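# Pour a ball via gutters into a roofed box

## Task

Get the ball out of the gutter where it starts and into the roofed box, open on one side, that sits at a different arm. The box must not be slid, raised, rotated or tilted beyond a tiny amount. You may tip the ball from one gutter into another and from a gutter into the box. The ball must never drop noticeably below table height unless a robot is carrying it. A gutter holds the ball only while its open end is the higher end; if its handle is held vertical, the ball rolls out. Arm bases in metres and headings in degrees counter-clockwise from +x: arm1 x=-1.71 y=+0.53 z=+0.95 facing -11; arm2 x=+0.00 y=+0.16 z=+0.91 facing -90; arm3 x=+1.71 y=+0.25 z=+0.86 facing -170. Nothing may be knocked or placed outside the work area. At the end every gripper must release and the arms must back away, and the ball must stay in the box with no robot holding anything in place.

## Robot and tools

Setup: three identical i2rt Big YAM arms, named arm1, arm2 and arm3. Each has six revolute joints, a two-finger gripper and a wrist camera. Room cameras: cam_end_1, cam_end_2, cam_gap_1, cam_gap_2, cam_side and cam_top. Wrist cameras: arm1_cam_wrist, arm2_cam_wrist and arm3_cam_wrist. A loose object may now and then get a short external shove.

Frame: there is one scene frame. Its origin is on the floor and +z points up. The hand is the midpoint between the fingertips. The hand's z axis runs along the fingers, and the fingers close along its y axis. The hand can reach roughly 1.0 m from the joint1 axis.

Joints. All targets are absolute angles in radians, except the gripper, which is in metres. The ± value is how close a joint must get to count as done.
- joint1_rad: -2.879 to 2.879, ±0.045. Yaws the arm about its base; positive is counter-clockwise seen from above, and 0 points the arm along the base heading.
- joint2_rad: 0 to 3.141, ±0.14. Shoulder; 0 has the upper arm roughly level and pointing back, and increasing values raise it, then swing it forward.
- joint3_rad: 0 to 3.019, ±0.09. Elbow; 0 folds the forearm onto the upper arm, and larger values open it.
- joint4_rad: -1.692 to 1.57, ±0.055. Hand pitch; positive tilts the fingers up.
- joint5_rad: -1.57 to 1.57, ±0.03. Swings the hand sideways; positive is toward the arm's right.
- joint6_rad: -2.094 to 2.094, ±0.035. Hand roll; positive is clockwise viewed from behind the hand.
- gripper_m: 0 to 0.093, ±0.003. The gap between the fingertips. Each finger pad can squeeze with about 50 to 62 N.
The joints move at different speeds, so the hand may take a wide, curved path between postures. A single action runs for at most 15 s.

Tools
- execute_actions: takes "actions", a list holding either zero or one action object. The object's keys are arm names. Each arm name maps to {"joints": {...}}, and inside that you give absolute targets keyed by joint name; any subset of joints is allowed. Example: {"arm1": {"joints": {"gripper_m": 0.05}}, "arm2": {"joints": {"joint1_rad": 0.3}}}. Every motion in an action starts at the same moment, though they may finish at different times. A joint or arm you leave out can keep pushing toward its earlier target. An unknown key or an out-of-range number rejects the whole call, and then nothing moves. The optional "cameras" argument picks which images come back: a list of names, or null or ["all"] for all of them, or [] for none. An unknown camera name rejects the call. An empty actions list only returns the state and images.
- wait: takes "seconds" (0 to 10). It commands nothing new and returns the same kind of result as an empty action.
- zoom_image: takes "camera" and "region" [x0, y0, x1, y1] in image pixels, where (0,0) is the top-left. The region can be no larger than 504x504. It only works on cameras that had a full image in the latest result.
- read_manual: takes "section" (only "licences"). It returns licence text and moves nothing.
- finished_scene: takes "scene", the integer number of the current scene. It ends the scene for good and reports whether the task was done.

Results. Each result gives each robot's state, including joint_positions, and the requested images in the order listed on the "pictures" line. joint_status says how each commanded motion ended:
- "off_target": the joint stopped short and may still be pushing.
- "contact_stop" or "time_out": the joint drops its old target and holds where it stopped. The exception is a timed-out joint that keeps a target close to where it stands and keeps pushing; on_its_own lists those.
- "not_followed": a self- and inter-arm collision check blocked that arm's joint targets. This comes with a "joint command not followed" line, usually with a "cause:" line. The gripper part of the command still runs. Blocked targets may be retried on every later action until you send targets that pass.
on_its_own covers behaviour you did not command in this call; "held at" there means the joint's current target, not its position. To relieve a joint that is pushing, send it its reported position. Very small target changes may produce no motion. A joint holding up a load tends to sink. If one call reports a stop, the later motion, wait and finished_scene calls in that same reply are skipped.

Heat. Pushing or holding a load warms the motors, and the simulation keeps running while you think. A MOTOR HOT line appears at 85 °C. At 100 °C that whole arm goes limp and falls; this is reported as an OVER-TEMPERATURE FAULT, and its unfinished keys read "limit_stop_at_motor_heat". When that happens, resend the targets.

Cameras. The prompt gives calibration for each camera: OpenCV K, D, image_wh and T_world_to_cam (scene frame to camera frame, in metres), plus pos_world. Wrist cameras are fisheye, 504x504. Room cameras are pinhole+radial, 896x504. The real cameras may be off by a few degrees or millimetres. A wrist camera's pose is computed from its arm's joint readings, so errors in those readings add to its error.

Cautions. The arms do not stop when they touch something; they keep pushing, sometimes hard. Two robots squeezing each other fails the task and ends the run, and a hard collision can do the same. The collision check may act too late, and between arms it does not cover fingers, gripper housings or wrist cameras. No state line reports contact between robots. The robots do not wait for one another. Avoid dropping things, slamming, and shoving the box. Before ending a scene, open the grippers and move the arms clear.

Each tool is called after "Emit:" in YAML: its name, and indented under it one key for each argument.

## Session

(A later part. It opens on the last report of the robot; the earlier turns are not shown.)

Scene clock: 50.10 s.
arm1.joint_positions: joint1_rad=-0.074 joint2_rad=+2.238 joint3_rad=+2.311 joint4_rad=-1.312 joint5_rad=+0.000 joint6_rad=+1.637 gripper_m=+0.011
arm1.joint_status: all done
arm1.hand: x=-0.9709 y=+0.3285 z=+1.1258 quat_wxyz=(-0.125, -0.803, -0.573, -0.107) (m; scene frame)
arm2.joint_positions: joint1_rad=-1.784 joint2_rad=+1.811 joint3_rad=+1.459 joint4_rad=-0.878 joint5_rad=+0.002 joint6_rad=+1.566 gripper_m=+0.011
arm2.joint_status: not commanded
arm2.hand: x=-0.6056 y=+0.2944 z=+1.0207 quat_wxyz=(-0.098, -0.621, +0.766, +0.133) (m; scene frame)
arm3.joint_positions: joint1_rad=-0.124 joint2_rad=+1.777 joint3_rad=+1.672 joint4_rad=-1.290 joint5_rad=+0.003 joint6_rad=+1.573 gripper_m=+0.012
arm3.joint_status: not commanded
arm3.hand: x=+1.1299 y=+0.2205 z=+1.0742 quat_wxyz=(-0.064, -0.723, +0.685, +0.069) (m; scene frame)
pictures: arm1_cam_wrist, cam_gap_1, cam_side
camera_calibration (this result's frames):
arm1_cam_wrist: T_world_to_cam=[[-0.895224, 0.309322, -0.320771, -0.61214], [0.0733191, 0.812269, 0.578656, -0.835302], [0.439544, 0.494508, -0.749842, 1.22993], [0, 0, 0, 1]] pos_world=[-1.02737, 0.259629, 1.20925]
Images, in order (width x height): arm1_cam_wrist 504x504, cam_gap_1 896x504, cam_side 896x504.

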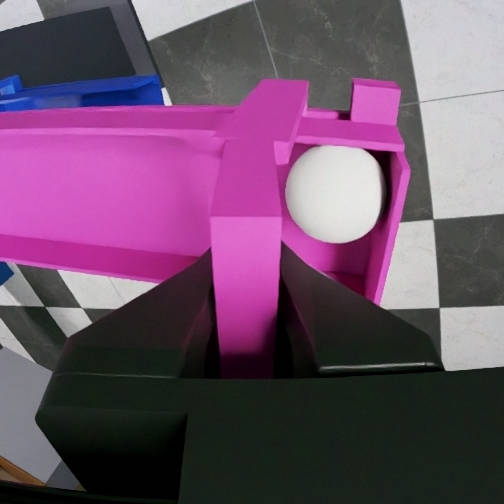

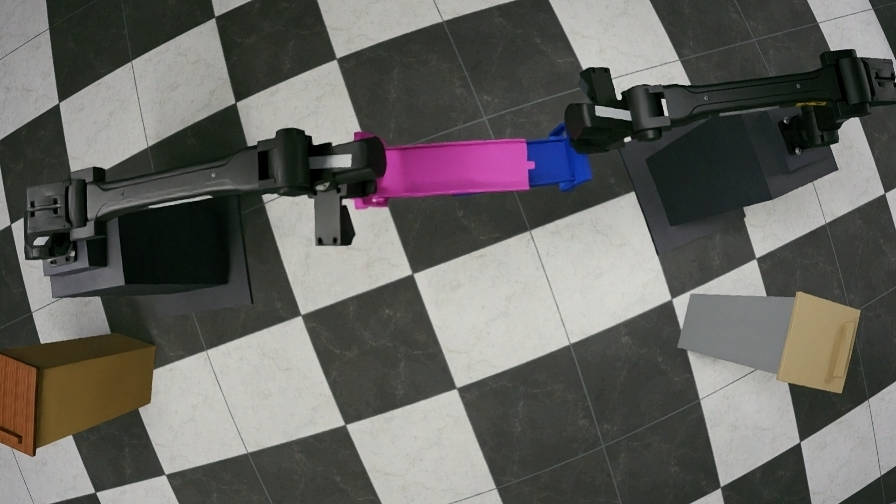

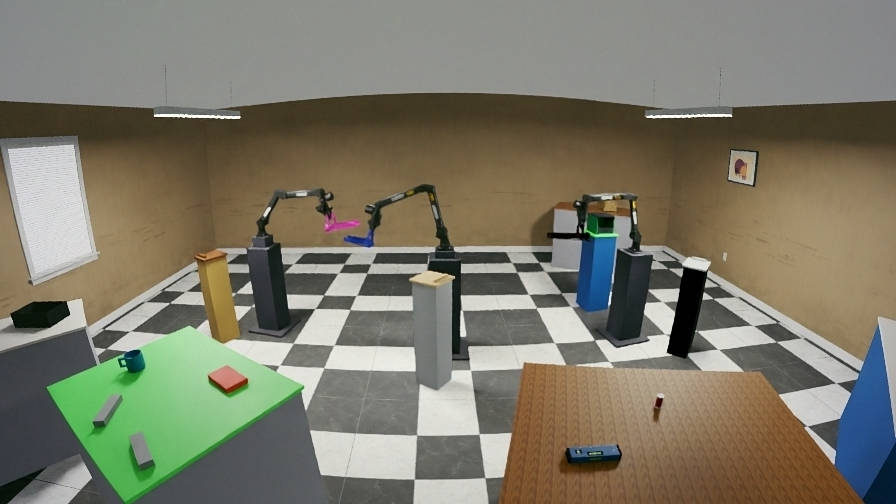

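Emit:
execute_actions:
  actions:
    - {"arm1":{"joints":{"joint1_rad":-0.052,"joint4_rad":-1.43,"joint6_rad":1.61}}}
  cameras: ["arm1_cam_wrist","cam_side","cam_gap_1"]

Emit:
zoom_image:
  camera: "cam_side"
  region: [290, 180, 410, 260]

Emit:
zoom_image:
  camera: "cam_gap_1"
  region: [330, 100, 630, 240]

Scene clock: 53.10 s.
arm1.joint_positions: joint1_rad=-0.057 joint2_rad=+2.238 joint3_rad=+2.311 joint4_rad=-1.428 joint5_rad=+0.000 joint6_rad=+1.618 gripper_m=+0.011
arm1.joint_status: all done
arm1.hand: x=-0.9945 y=+0.3472 z=+1.1182 quat_wxyz=(-0.080, -0.799, -0.592, -0.071) (m; scene frame)
arm2.joint_positions: joint1_rad=-1.784 joint2_rad=+1.811 joint3_rad=+1.459 joint4_rad=-0.878 joint5_rad=+0.002 joint6_rad=+1.566 gripper_m=+0.011
arm2.joint_status: not commanded
arm2.hand: x=-0.6056 y=+0.2944 z=+1.0207 quat_wxyz=(-0.098, -0.621, +0.766, +0.133) (m; scene frame)
arm3.joint_positions: joint1_rad=-0.124 joint2_rad=+1.777 joint3_rad=+1.672 joint4_rad=-1.290 joint5_rad=+0.003 joint6_rad=+1.573 gripper_m=+0.012
arm3.joint_status: not commanded
arm3.hand: x=+1.1299 y=+0.2205 z=+1.0742 quat_wxyz=(-0.064, -0.723, +0.685, +0.069) (m; scene frame)
pictures: arm1_cam_wrist, cam_gap_1, cam_side
camera_calibration (this result's frames):
arm1_cam_wrist: T_world_to_cam=[[-0.935954, 0.283085, -0.209408, -0.797396], [0.110894, 0.801415, 0.587738, -0.813429], [0.334203, 0.526874, -0.781481, 1.14474], [0, 0, 0, 1]] pos_world=[-1.0387, 0.27449, 1.2057]
Images, in order (width x height): arm1_cam_wrist 504x504, cam_gap_1 896x504, cam_side 896x504.

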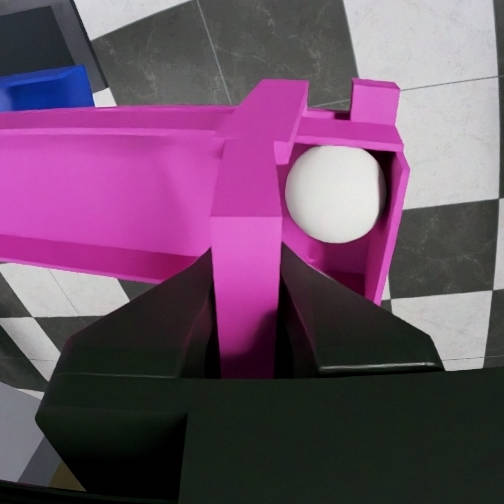

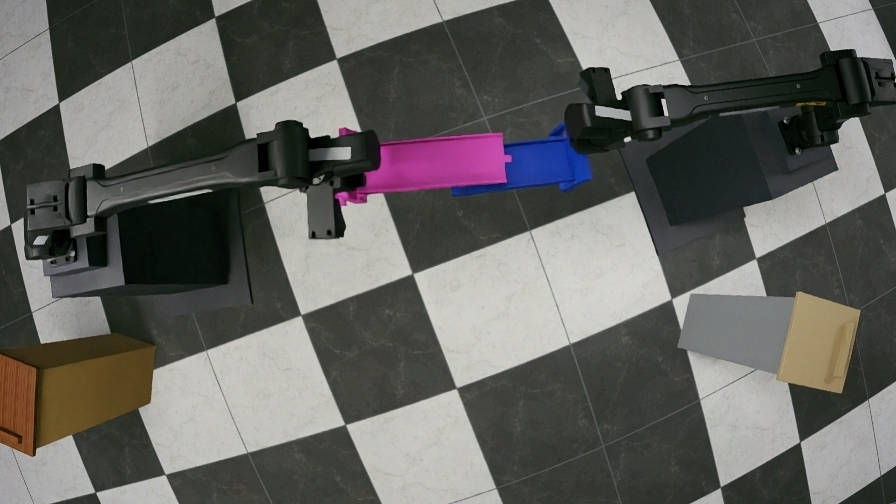

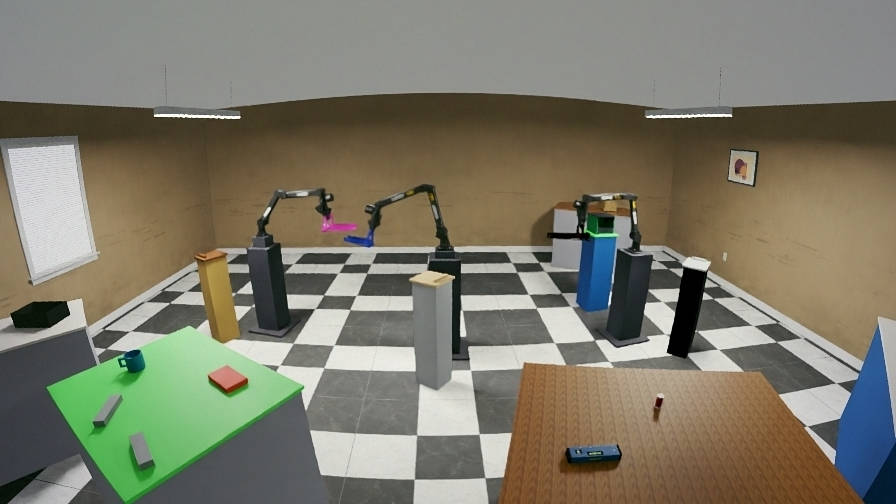

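Region (290, 180, 410, 260) of cam_side's 896x504 image, scaled by 4.200, with more detail than that image has.

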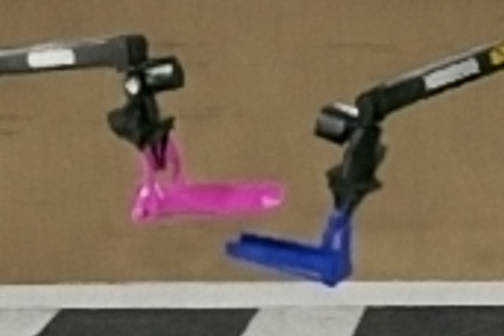

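Region (330, 100, 630, 240) of cam_gap_1's 896x504 image, scaled by 1.680, with more detail than that image has; it fills the top 235 rows of this view, and the rest is white.

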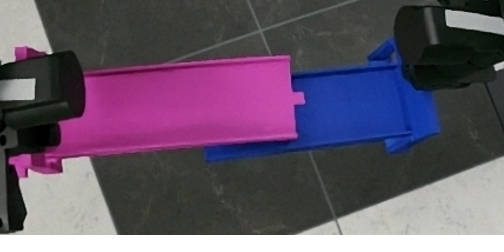

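Emit:
execute_actions:
  actions:
    - {"arm1":{"joints":{"joint2_rad":2.25,"joint4_rad":-1.50}}}
  cameras: ["arm1_cam_wrist","cam_side","cam_gap_1"]

Emit:
zoom_image:
  camera: "cam_side"
  region: [290, 180, 410, 260]

Scene clock: 54.70 s.
arm1.joint_positions: joint1_rad=-0.057 joint2_rad=+2.263 joint3_rad=+2.311 joint4_rad=-1.497 joint5_rad=+0.000 joint6_rad=+1.617 gripper_m=+0.011
arm1.joint_status: all done
arm1.hand: x=-1.0098 y=+0.3512 z=+1.0975 quat_wxyz=(-0.044, -0.802, -0.595, -0.041) (m; scene frame)
arm2.joint_positions: joint1_rad=-1.784 joint2_rad=+1.811 joint3_rad=+1.459 joint4_rad=-0.878 joint5_rad=+0.002 joint6_rad=+1.566 gripper_m=+0.011
arm2.joint_status: not commanded
arm2.hand: x=-0.6056 y=+0.2944 z=+1.0207 quat_wxyz=(-0.098, -0.621, +0.766, +0.133) (m; scene frame)
arm3.joint_positions: joint1_rad=-0.124 joint2_rad=+1.777 joint3_rad=+1.672 joint4_rad=-1.290 joint5_rad=+0.003 joint6_rad=+1.573 gripper_m=+0.012
arm3.joint_status: not commanded
arm3.hand: x=+1.1299 y=+0.2205 z=+1.0742 quat_wxyz=(-0.064, -0.723, +0.685, +0.069) (m; scene frame)
pictures: arm1_cam_wrist, cam_gap_1, cam_side
camera_calibration (this result's frames):
arm1_cam_wrist: T_world_to_cam=[[-0.951126, 0.285792, -0.116967, -0.934968], [0.163819, 0.788058, 0.593404, -0.75084], [0.261767, 0.545241, -0.796361, 1.06827], [0, 0, 0, 1]] pos_world=[-1.04591, 0.27645, 1.18692]
Images, in order (width x height): arm1_cam_wrist 504x504, cam_gap_1 896x504, cam_side 896x504.

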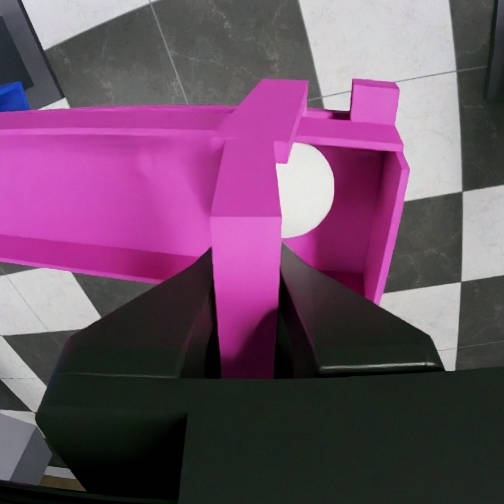

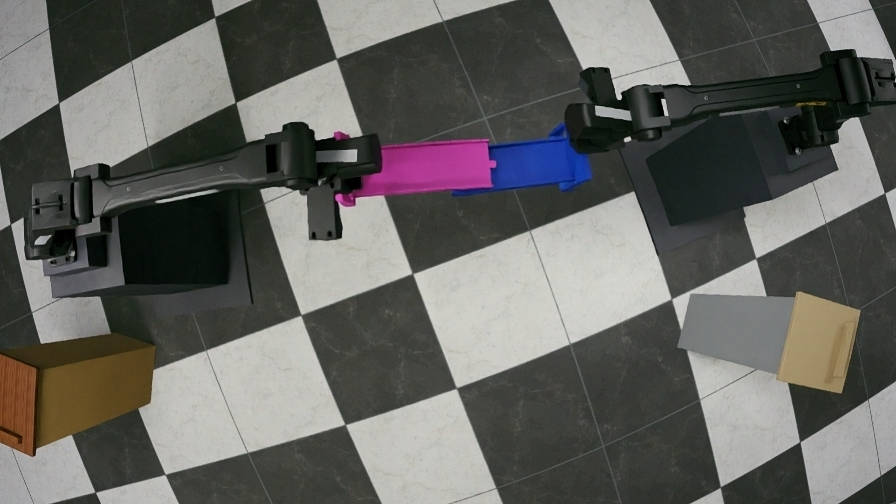

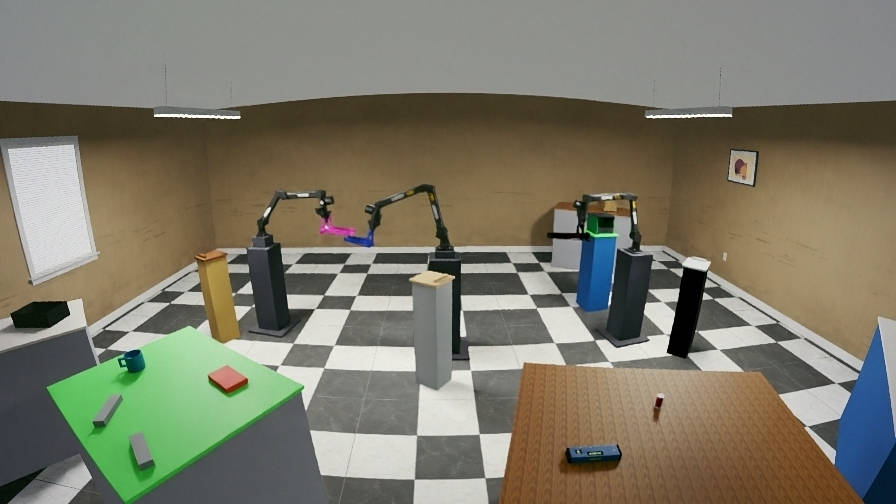

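Region (290, 180, 410, 260) of cam_side's 896x504 image, scaled by 4.200, with more detail than that image has.

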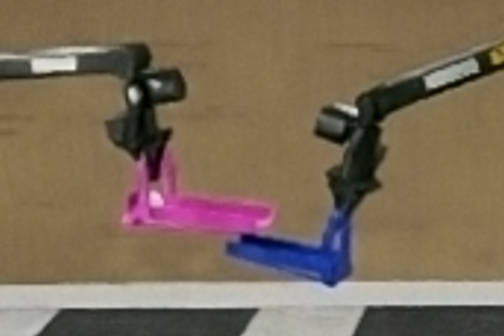

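Emit:
wait:
  seconds: 2

Scene clock: 56.93 s.
arm1.joint_positions: joint1_rad=-0.057 joint2_rad=+2.263 joint3_rad=+2.311 joint4_rad=-1.499 joint5_rad=+0.000 joint6_rad=+1.617 gripper_m=+0.011
arm1.joint_status: all done
arm1.hand: x=-1.0104 y=+0.3514 z=+1.0974 quat_wxyz=(-0.043, -0.801, -0.595, -0.040) (m; scene frame)
arm2.joint_positions: joint1_rad=-1.784 joint2_rad=+1.811 joint3_rad=+1.460 joint4_rad=-0.876 joint5_rad=+0.001 joint6_rad=+1.567 gripper_m=+0.011
arm2.joint_status: not commanded
arm2.hand: x=-0.6065 y=+0.2945 z=+1.0212 quat_wxyz=(-0.100, -0.621, +0.766, +0.134) (m; scene frame)
arm3.joint_positions: joint1_rad=-0.124 joint2_rad=+1.777 joint3_rad=+1.672 joint4_rad=-1.290 joint5_rad=+0.003 joint6_rad=+1.573 gripper_m=+0.012
arm3.joint_status: not commanded
arm3.hand: x=+1.1299 y=+0.2205 z=+1.0742 quat_wxyz=(-0.064, -0.723, +0.685, +0.069) (m; scene frame)
wait: 2.00 s; at rest by 0.03 s
pictures: arm1_cam_wrist, arm2_cam_wrist, arm3_cam_wrist, cam_end_1, cam_end_2, cam_gap_1, cam_gap_2, cam_side, cam_top
camera_calibration (this result's frames):
arm1_cam_wrist: T_world_to_cam=[[-0.951607, 0.28511, -0.114706, -0.938257], [0.164535, 0.787906, 0.593407, -0.750046], [0.259563, 0.545817, -0.796687, 1.06621], [0, 0, 0, 1]] pos_world=[-1.04619, 0.276517, 1.1869]
arm2_cam_wrist: T_world_to_cam=[[0.923936, -0.202233, -0.324721, 0.947602], [0.00727969, -0.839392, 0.543477, -0.29808], [-0.382478, -0.504502, -0.774073, 0.826887], [0, 0, 0, 1]] pos_world=[-0.557088, 0.358596, 1.10978]
arm3_cam_wrist: T_world_to_cam=[[0.983371, 0.0523438, -0.1739, -0.940894], [0.141998, -0.818565, 0.556586, -0.574365], [-0.113214, -0.572025, -0.812386, 1.24752], [0, 0, 0, 1]] pos_world=[1.14804, 0.292705, 1.16953]
Images, in order (width x height): arm1_cam_wrist 504x504, arm2_cam_wrist 504x504, arm3_cam_wrist 504x504, cam_end_1 896x504, cam_end_2 896x504, cam_gap_1 896x504, cam_gap_2 896x504, cam_side 896x504, cam_top 896x504.

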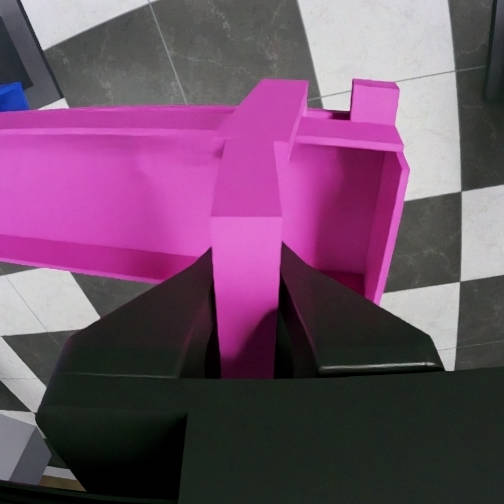

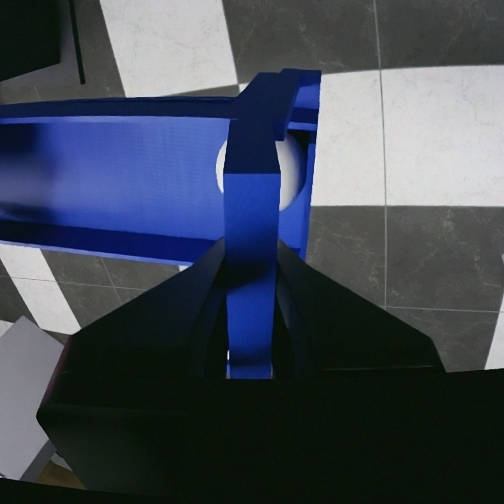

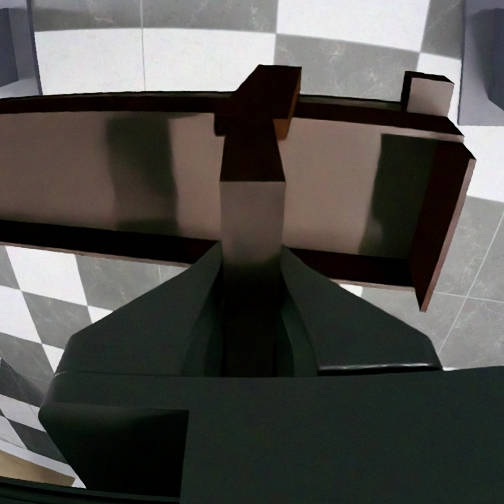

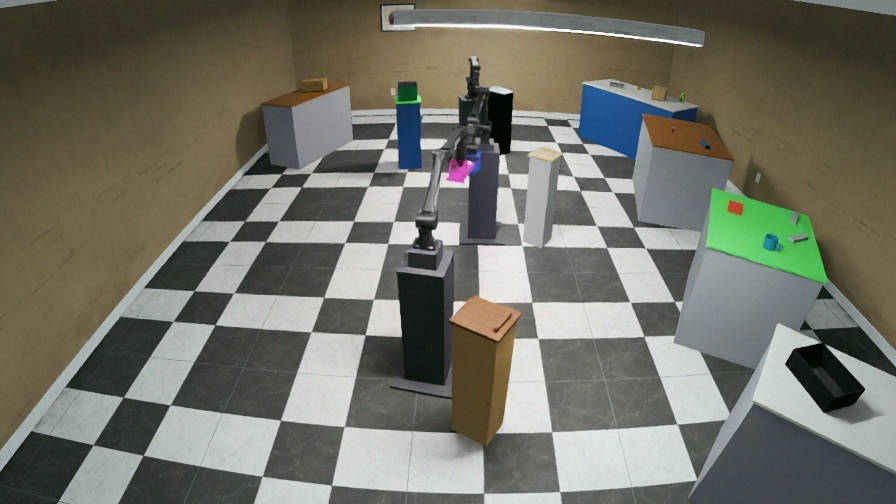

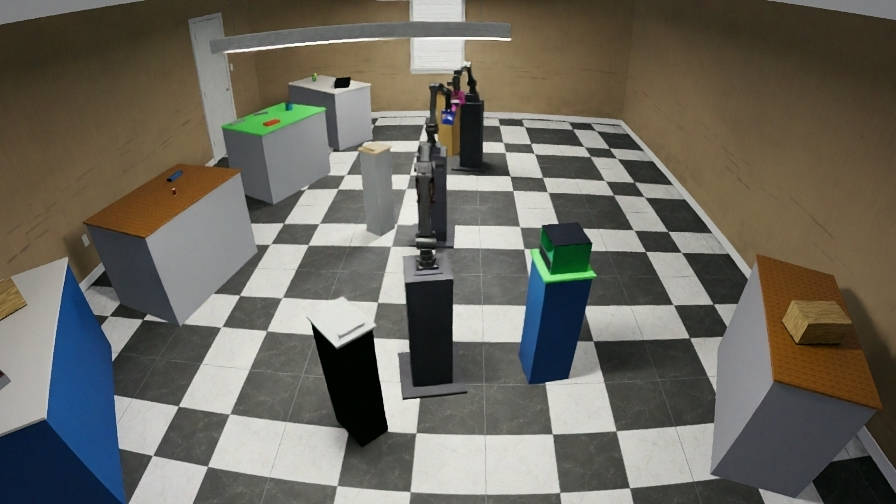

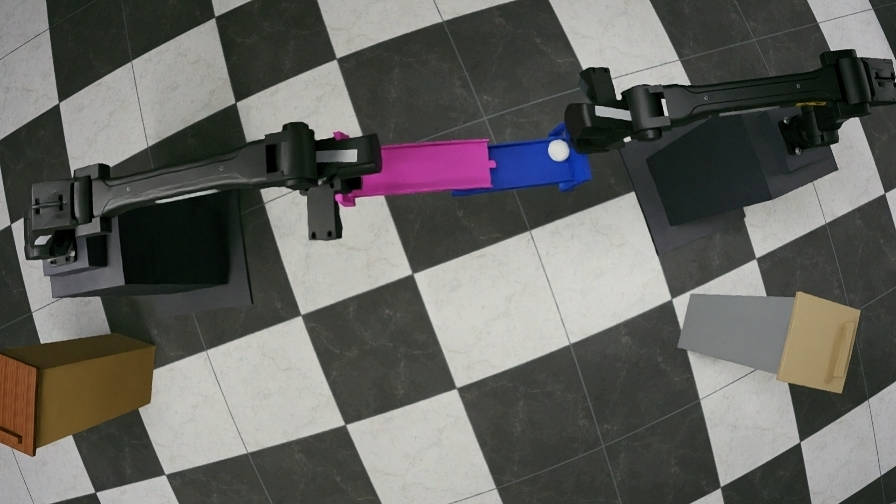

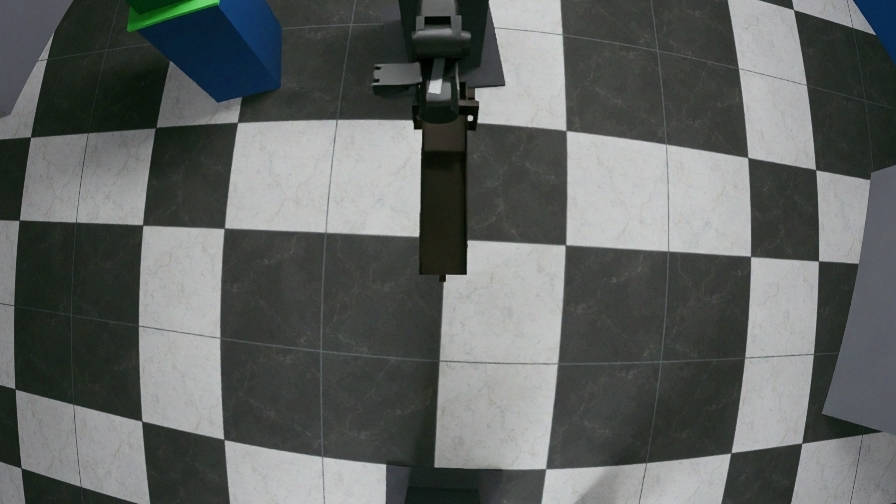

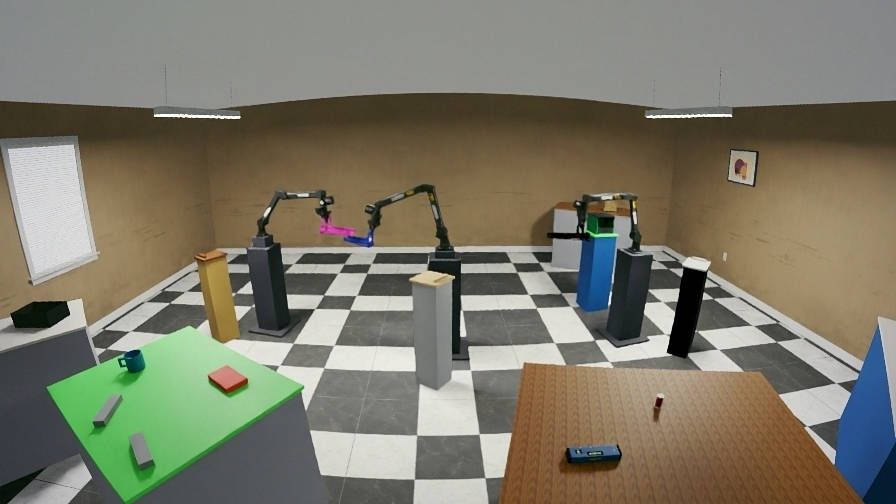

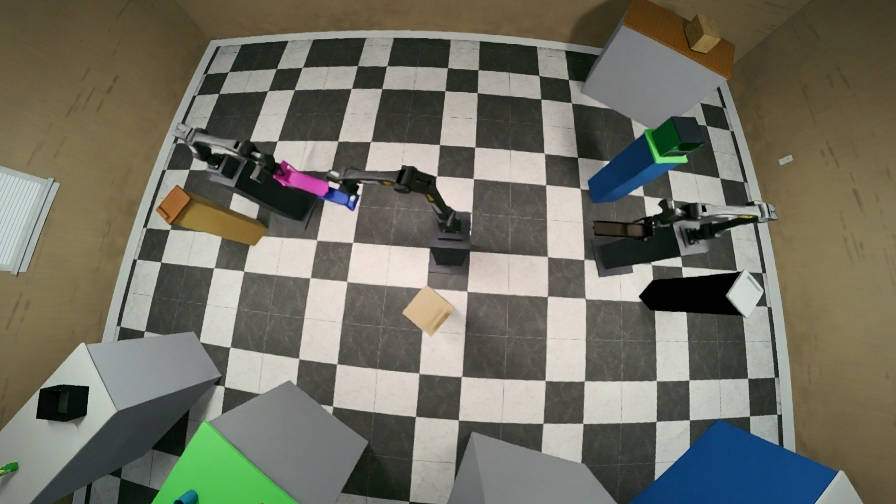

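Emit:
execute_actions:
  actions:
    - {"arm1":{"joints":{"joint2_rad":1.6}},"arm3":{"joints":{"joint3_rad":1.515,"joint4_rad":-0.93}}}
  cameras: []

Emit:
execute_actions:
  actions:
    - {"arm1":{"joints":{"joint1_rad":-2.49,"joint2_rad":1.3,"joint3_rad":1.3,"joint4_rad":-1.1,"joint5_rad":-0.11,"joint6_rad":1.045}},"arm2":{"joints":{"joint2_rad":1.55,"joint3_rad":1.6,"joint4_rad":-0.92}}}
  cameras: ["arm2_cam_wrist"]

Emit:
execute_actions:
  actions:
    - {"arm1":{"joints":{"joint2_rad":1.5,"joint3_rad":0.97,"joint4_rad":-0.72}},"arm2":{"joints":{"joint1_rad":1.62}}}
  cameras: ["arm2_cam_wrist","cam_side","cam_gap_2"]

Scene clock: 60.73 s.
arm1.joint_positions: joint1_rad=-0.057 joint2_rad=+1.615 joint3_rad=+2.352 joint4_rad=-1.508 joint5_rad=+0.000 joint6_rad=+1.616 gripper_m=+0.011
arm1.joint_status: all done
arm1.hand: x=-1.1665 y=+0.3873 z=+1.5363 quat_wxyz=(-0.299, -0.740, -0.549, -0.249) (m; scene frame)
arm2.joint_positions: joint1_rad=-1.784 joint2_rad=+1.811 joint3_rad=+1.460 joint4_rad=-0.876 joint5_rad=+0.001 joint6_rad=+1.567 gripper_m=+0.011
arm2.joint_status: not commanded
arm2.hand: x=-0.6065 y=+0.2945 z=+1.0212 quat_wxyz=(-0.100, -0.621, +0.766, +0.134) (m; scene frame)
arm3.joint_positions: joint1_rad=-0.124 joint2_rad=+1.781 joint3_rad=+1.478 joint4_rad=-0.949 joint5_rad=+0.003 joint6_rad=+1.573 gripper_m=+0.012
arm3.joint_status: all done
arm3.hand: x=+1.1087 y=+0.2200 z=+1.0087 quat_wxyz=(-0.116, -0.716, +0.678, +0.118) (m; scene frame)
pictures: none
No camera images: the call's "cameras" was empty. Leave "cameras" out to get every camera's image.

Scene clock: 63.00 s.
arm1.joint_positions: joint1_rad=-2.495 joint2_rad=+1.318 joint3_rad=+1.275 joint4_rad=-1.109 joint5_rad=-0.106 joint6_rad=+1.051 gripper_m=+0.011
arm1.joint_status: all done
arm1.hand: x=-2.1324 y=+0.3029 z=+1.2181 quat_wxyz=(-0.176, -0.938, +0.275, +0.117) (m; scene frame)
arm2.joint_positions: joint1_rad=-1.784 joint2_rad=+1.547 joint3_rad=+1.547 joint4_rad=-0.924 joint5_rad=+0.001 joint6_rad=+1.567 gripper_m=+0.011
arm2.joint_status: all done
arm2.hand: x=-0.6002 y=+0.2909 z=+1.2163 quat_wxyz=(-0.192, -0.599, +0.737, +0.248) (m; scene frame)
arm3.joint_positions: joint1_rad=-0.124 joint2_rad=+1.781 joint3_rad=+1.478 joint4_rad=-0.949 joint5_rad=+0.003 joint6_rad=+1.573 gripper_m=+0.012
arm3.joint_status: not commanded
arm3.hand: x=+1.1087 y=+0.2200 z=+1.0087 quat_wxyz=(-0.116, -0.716, +0.678, +0.118) (m; scene frame)
pictures: arm2_cam_wrist
camera_calibration (this result's frames):
arm2_cam_wrist: T_world_to_cam=[[0.788066, -0.169713, -0.591734, 1.2382], [0.160119, -0.871649, 0.463239, -0.208433], [-0.594402, -0.459811, -0.659742, 0.699221], [0, 0, 0, 1]] pos_world=[-0.52679, 0.349967, 1.29054]
Images, in order (width x height): arm2_cam_wrist 504x504.

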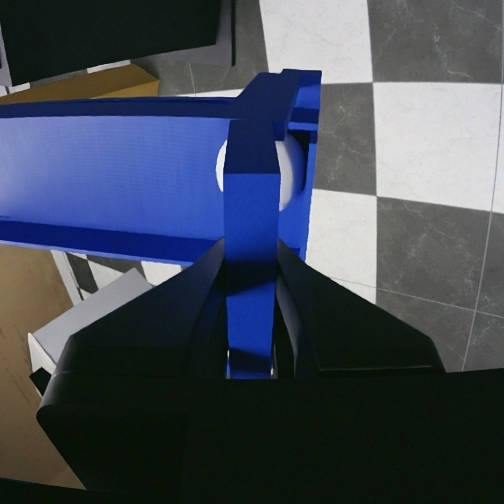

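Scene clock: 65.77 s.
arm1.joint_positions: joint1_rad=-2.495 joint2_rad=+1.512 joint3_rad=+0.931 joint4_rad=-0.735 joint5_rad=-0.106 joint6_rad=+1.050 gripper_m=+0.011
arm1.joint_status: all done
arm1.hand: x=-2.1094 y=+0.3158 z=+1.0103 quat_wxyz=(-0.122, -0.950, +0.283, +0.057) (m; scene frame)
arm2.joint_positions: joint1_rad=+1.627 joint2_rad=+1.565 joint3_rad=+1.547 joint4_rad=-0.924 joint5_rad=-0.001 joint6_rad=+1.568 gripper_m=+0.011
arm2.joint_status: all done
arm2.hand: x=+0.6095 y=+0.1949 z=+1.2186 quat_wxyz=(-0.214, -0.652, -0.690, -0.231) (m; scene frame)
arm3.joint_positions: joint1_rad=-0.124 joint2_rad=+1.781 joint3_rad=+1.478 joint4_rad=-0.949 joint5_rad=+0.003 joint6_rad=+1.573 gripper_m=+0.012
arm3.joint_status: not commanded
arm3.hand: x=+1.1087 y=+0.2200 z=+1.0087 quat_wxyz=(-0.116, -0.716, +0.678, +0.118) (m; scene frame)
pictures: arm2_cam_wrist, cam_gap_2, cam_side
camera_calibration (this result's frames):
arm2_cam_wrist: T_world_to_cam=[[-0.803631, -0.0346588, -0.594117, 1.21663], [-0.388319, 0.787042, 0.479346, -0.495509], [0.450982, 0.615925, -0.64595, 0.51201], [0, 0, 0, 1]] pos_world=[0.554396, 0.116794, 1.29107]
Images, in order (width x height): arm2_cam_wrist 504x504, cam_gap_2 896x504, cam_side 896x504.

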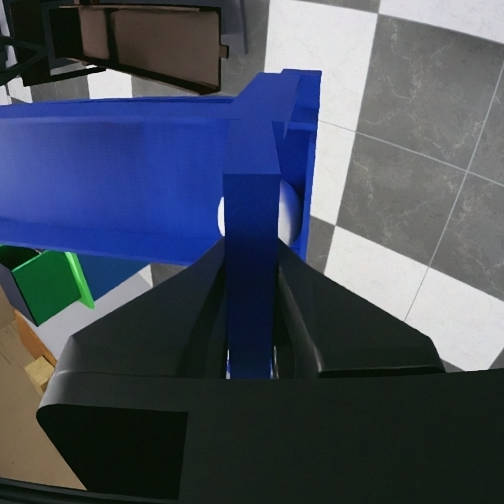

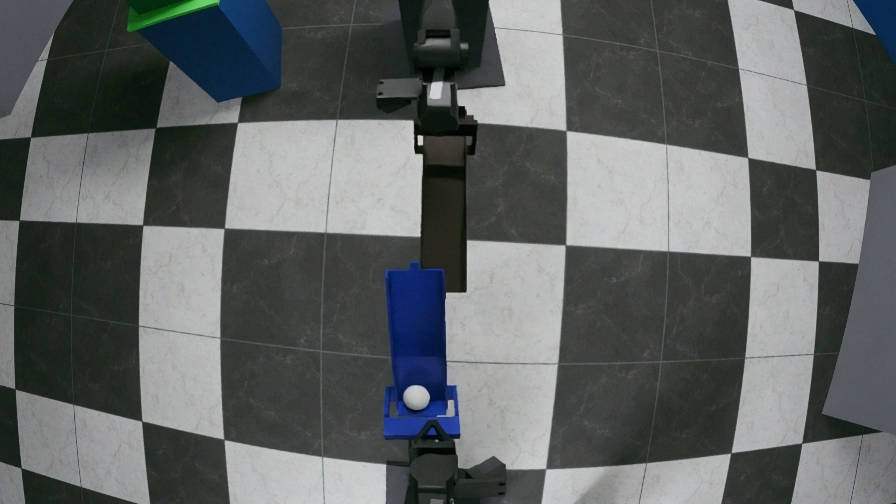

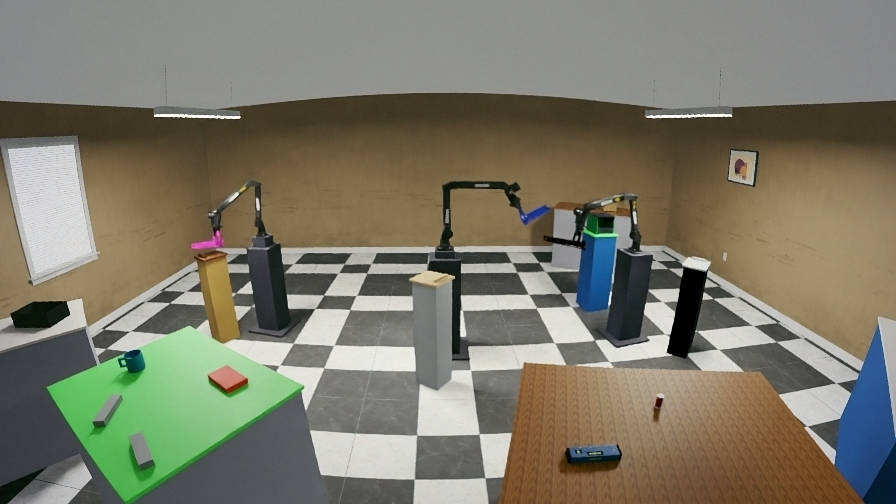

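Emit:
execute_actions:
  actions:
    - {"arm1":{"joints":{"joint1_rad":-2.48,"joint2_rad":1.64,"joint3_rad":1.02,"joint4_rad":-0.63}},"arm2":{"joints":{"joint1_rad":1.577,"joint2_rad":1.88,"joint3_rad":1.93,"joint4_rad":-1.07}}}
  cameras: []

Emit:
execute_actions:
  actions:
    - {"arm2":{"joints":{"joint4_rad":-1.24}}}
  cameras: ["arm1_cam_wrist","cam_side","cam_gap_2"]

Emit:
zoom_image:
  camera: "cam_side"
  region: [490, 180, 610, 260]

Scene clock: 69.03 s.
arm1.joint_positions: joint1_rad=-2.489 joint2_rad=+1.662 joint3_rad=+0.971 joint4_rad=-0.642 joint5_rad=-0.106 joint6_rad=+1.050 gripper_m=+0.011
arm1.joint_status: all done
arm1.hand: x=-2.1326 y=+0.3017 z=+0.9640 quat_wxyz=(-0.116, -0.951, +0.281, +0.051) (m; scene frame)
arm2.joint_positions: joint1_rad=+1.578 joint2_rad=+1.905 joint3_rad=+1.839 joint4_rad=-1.072 joint5_rad=+0.001 joint6_rad=+1.568 gripper_m=+0.011
arm2.joint_status: joint3_rad time_out (moved +0.293 of +0.383); the others done
arm2.on_its_own: joint3_rad reads +1.839 and still pushes toward +1.930 since a time_out
arm2.hand: x=+0.6919 y=+0.1658 z=+1.1333 quat_wxyz=(-0.153, -0.687, -0.692, -0.159) (m; scene frame)
arm3.joint_positions: joint1_rad=-0.124 joint2_rad=+1.781 joint3_rad=+1.478 joint4_rad=-0.949 joint5_rad=+0.003 joint6_rad=+1.573 gripper_m=+0.012
arm3.joint_status: not commanded
arm3.hand: x=+1.1087 y=+0.2200 z=+1.0087 quat_wxyz=(-0.116, -0.716, +0.678, +0.118) (m; scene frame)
pictures: none
No camera images: the call's "cameras" was empty. Leave "cameras" out to get every camera's image.

not run: a stop came earlier in this reply.

Region (490, 180, 610, 260) of cam_side's 896x504 image, scaled by 4.200, with more detail than that image has.

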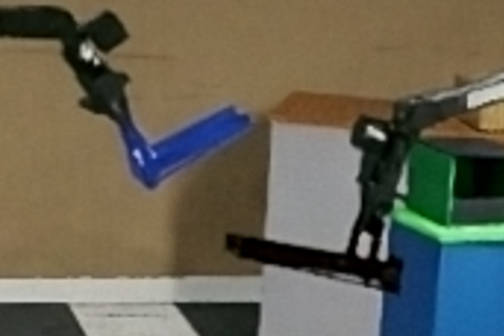

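Emit:
execute_actions:
  actions:
    - {"arm1":{"joints":{"joint2_rad":1.685}},"arm2":{"joints":{"joint4_rad":-1.2}}}
  cameras: ["arm1_cam_wrist","cam_side","cam_gap_2"]

Emit:
zoom_image:
  camera: "cam_side"
  region: [490, 180, 610, 260]

Scene clock: 70.40 s.
arm1.joint_positions: joint1_rad=-2.489 joint2_rad=+1.691 joint3_rad=+0.971 joint4_rad=-0.642 joint5_rad=-0.106 joint6_rad=+1.050 gripper_m=+0.011
arm1.joint_status: all done
arm1.hand: x=-2.1295 y=+0.3033 z=+0.9508 quat_wxyz=(-0.106, -0.953, +0.282, +0.040) (m; scene frame)
arm2.joint_positions: joint1_rad=+1.578 joint2_rad=+1.905 joint3_rad=+1.839 joint4_rad=-1.198 joint5_rad=+0.001 joint6_rad=+1.568 gripper_m=+0.011
arm2.joint_status: all done
arm2.on_its_own: joint3_rad reads +1.839 and still pushes toward +1.930 since a time_out
arm2.hand: x=+0.6633 y=+0.1657 z=+1.1219 quat_wxyz=(-0.109, -0.695, -0.701, -0.115) (m; scene frame)
arm3.joint_positions: joint1_rad=-0.124 joint2_rad=+1.781 joint3_rad=+1.478 joint4_rad=-0.949 joint5_rad=+0.003 joint6_rad=+1.573 gripper_m=+0.012
arm3.joint_status: not commanded
arm3.hand: x=+1.1087 y=+0.2200 z=+1.0087 quat_wxyz=(-0.116, -0.716, +0.678, +0.118) (m; scene frame)
pictures: arm1_cam_wrist, cam_gap_2, cam_side
camera_calibration (this result's frames):
arm1_cam_wrist: T_world_to_cam=[[0.526897, 0.820342, -0.222305, 1.08209], [0.758676, -0.336049, 0.558106, 1.19868], [0.383132, -0.462721, -0.799437, 1.83777], [0, 0, 0, 1]] pos_world=[-2.18366, 0.365508, 1.04074]
Images, in order (width x height): arm1_cam_wrist 504x504, cam_gap_2 896x504, cam_side 896x504.

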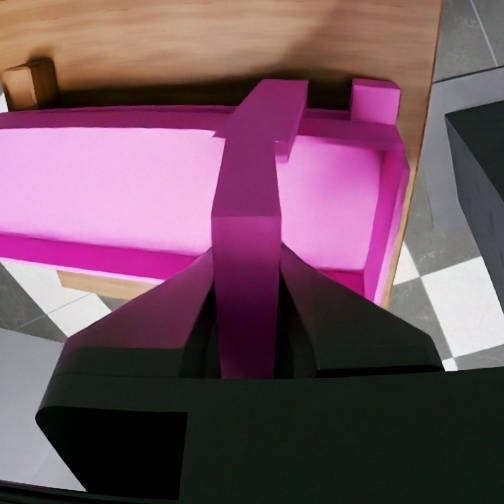

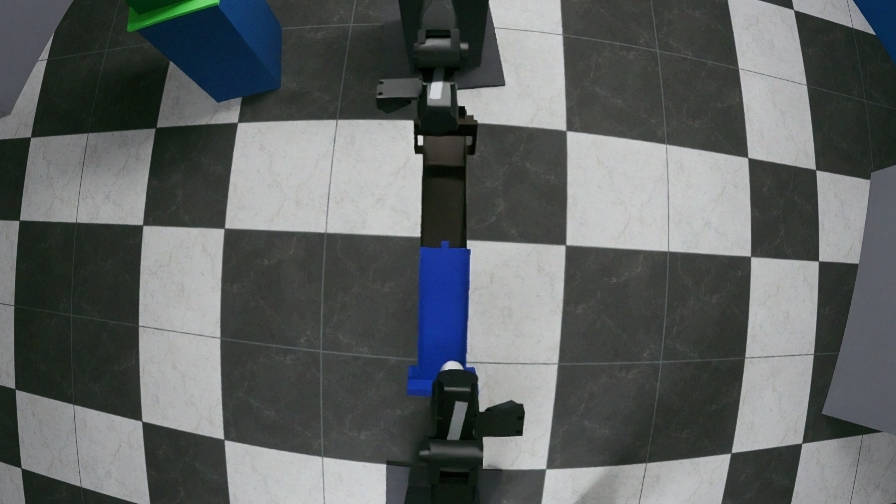

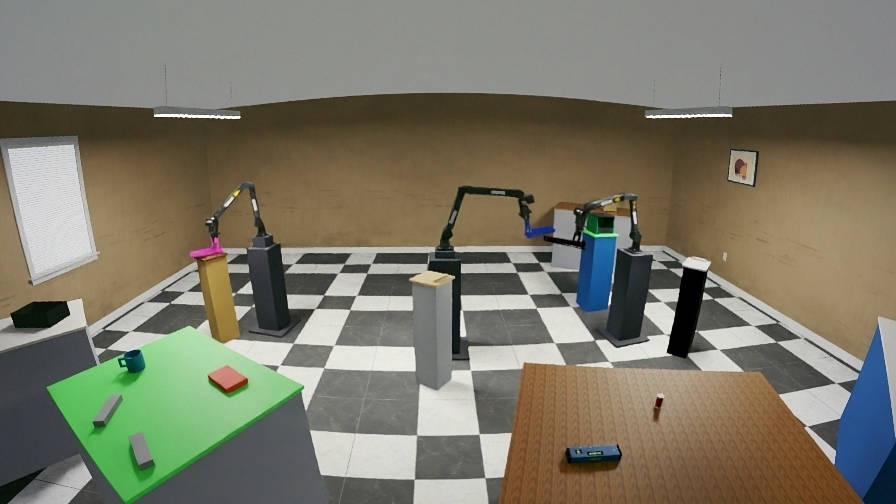

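Region (490, 180, 610, 260) of cam_side's 896x504 image, scaled by 4.200, with more detail than that image has.

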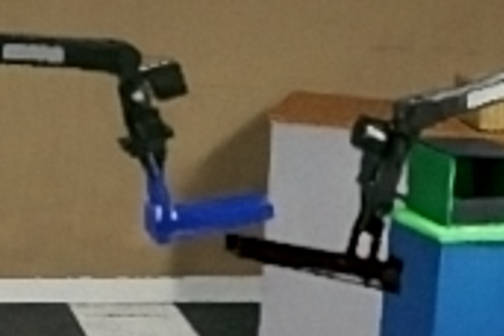

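Emit:
execute_actions:
  actions:
    - {"arm1":{"joints":{"gripper_m":0.06}},"arm2":{"joints":{"joint4_rad":-1.28}},"arm3":{"joints":{"joint2_rad":1.89,"joint4_rad":-0.80}}}
  cameras: ["arm2_cam_wrist","cam_side","cam_gap_2"]

Emit:
zoom_image:
  camera: "cam_side"
  region: [490, 180, 610, 260]

Scene clock: 72.43 s.
arm1.joint_positions: joint1_rad=-2.489 joint2_rad=+1.691 joint3_rad=+0.971 joint4_rad=-0.641 joint5_rad=-0.106 joint6_rad=+1.050 gripper_m=+0.060
arm1.joint_status: all done
arm1.hand: x=-2.1299 y=+0.3031 z=+0.9511 quat_wxyz=(-0.106, -0.953, +0.282, +0.041) (m; scene frame)
arm2.joint_positions: joint1_rad=+1.578 joint2_rad=+1.905 joint3_rad=+1.839 joint4_rad=-1.277 joint5_rad=+0.001 joint6_rad=+1.568 gripper_m=+0.011
arm2.joint_status: all done
arm2.on_its_own: joint3_rad reads +1.839 and still pushes toward +1.930 since a time_out
arm2.hand: x=+0.6446 y=+0.1656 z=+1.1165 quat_wxyz=(-0.082, -0.699, -0.705, -0.088) (m; scene frame)
arm3.joint_positions: joint1_rad=-0.124 joint2_rad=+1.925 joint3_rad=+1.478 joint4_rad=-0.817 joint5_rad=+0.003 joint6_rad=+1.573 gripper_m=+0.012
arm3.joint_status: all done
arm3.hand: x=+1.0812 y=+0.2192 z=+0.9325 quat_wxyz=(-0.112, -0.717, +0.679, +0.114) (m; scene frame)
pictures: arm2_cam_wrist, cam_gap_2, cam_side
camera_calibration (this result's frames):
arm2_cam_wrist: T_world_to_cam=[[-0.972281, 0.000898723, -0.233816, 0.883766], [-0.13755, 0.806455, 0.575075, -0.681638], [0.189079, 0.591295, -0.783976, 0.775336], [0, 0, 0, 1]] pos_world=[0.61891, 0.0904634, 1.20648]
Images, in order (width x height): arm2_cam_wrist 504x504, cam_gap_2 896x504, cam_side 896x504.

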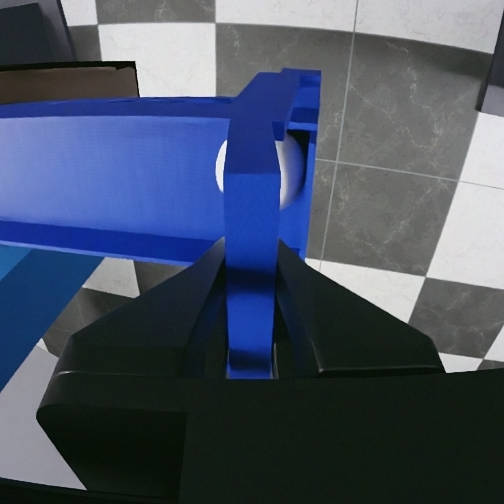

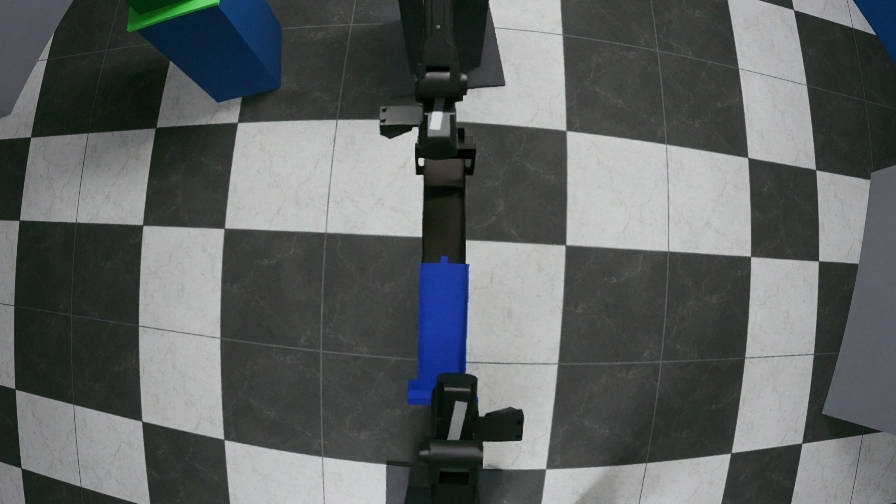

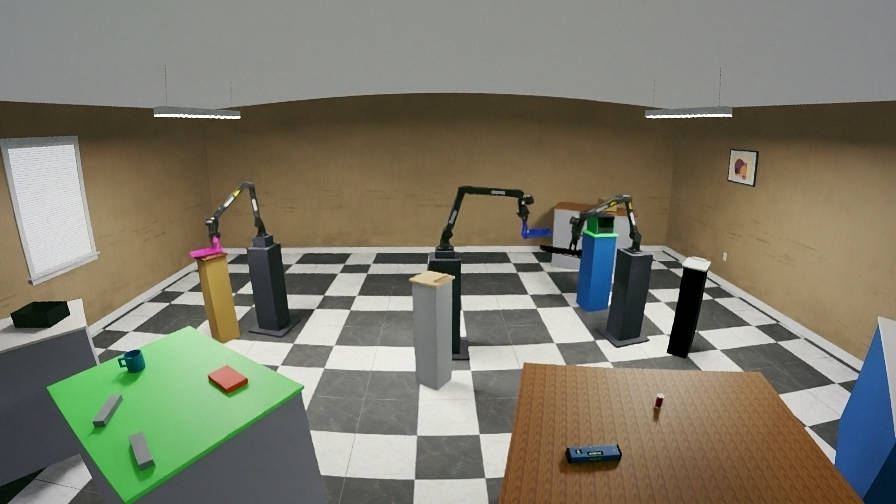

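Region (490, 180, 610, 260) of cam_side's 896x504 image, scaled by 4.200, with more detail than that image has.

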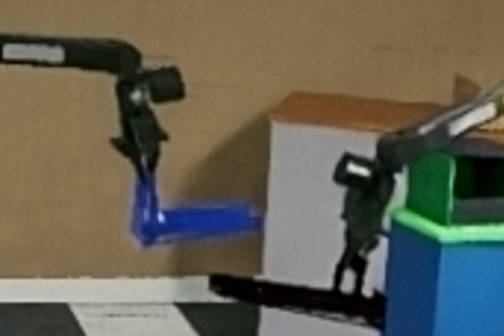

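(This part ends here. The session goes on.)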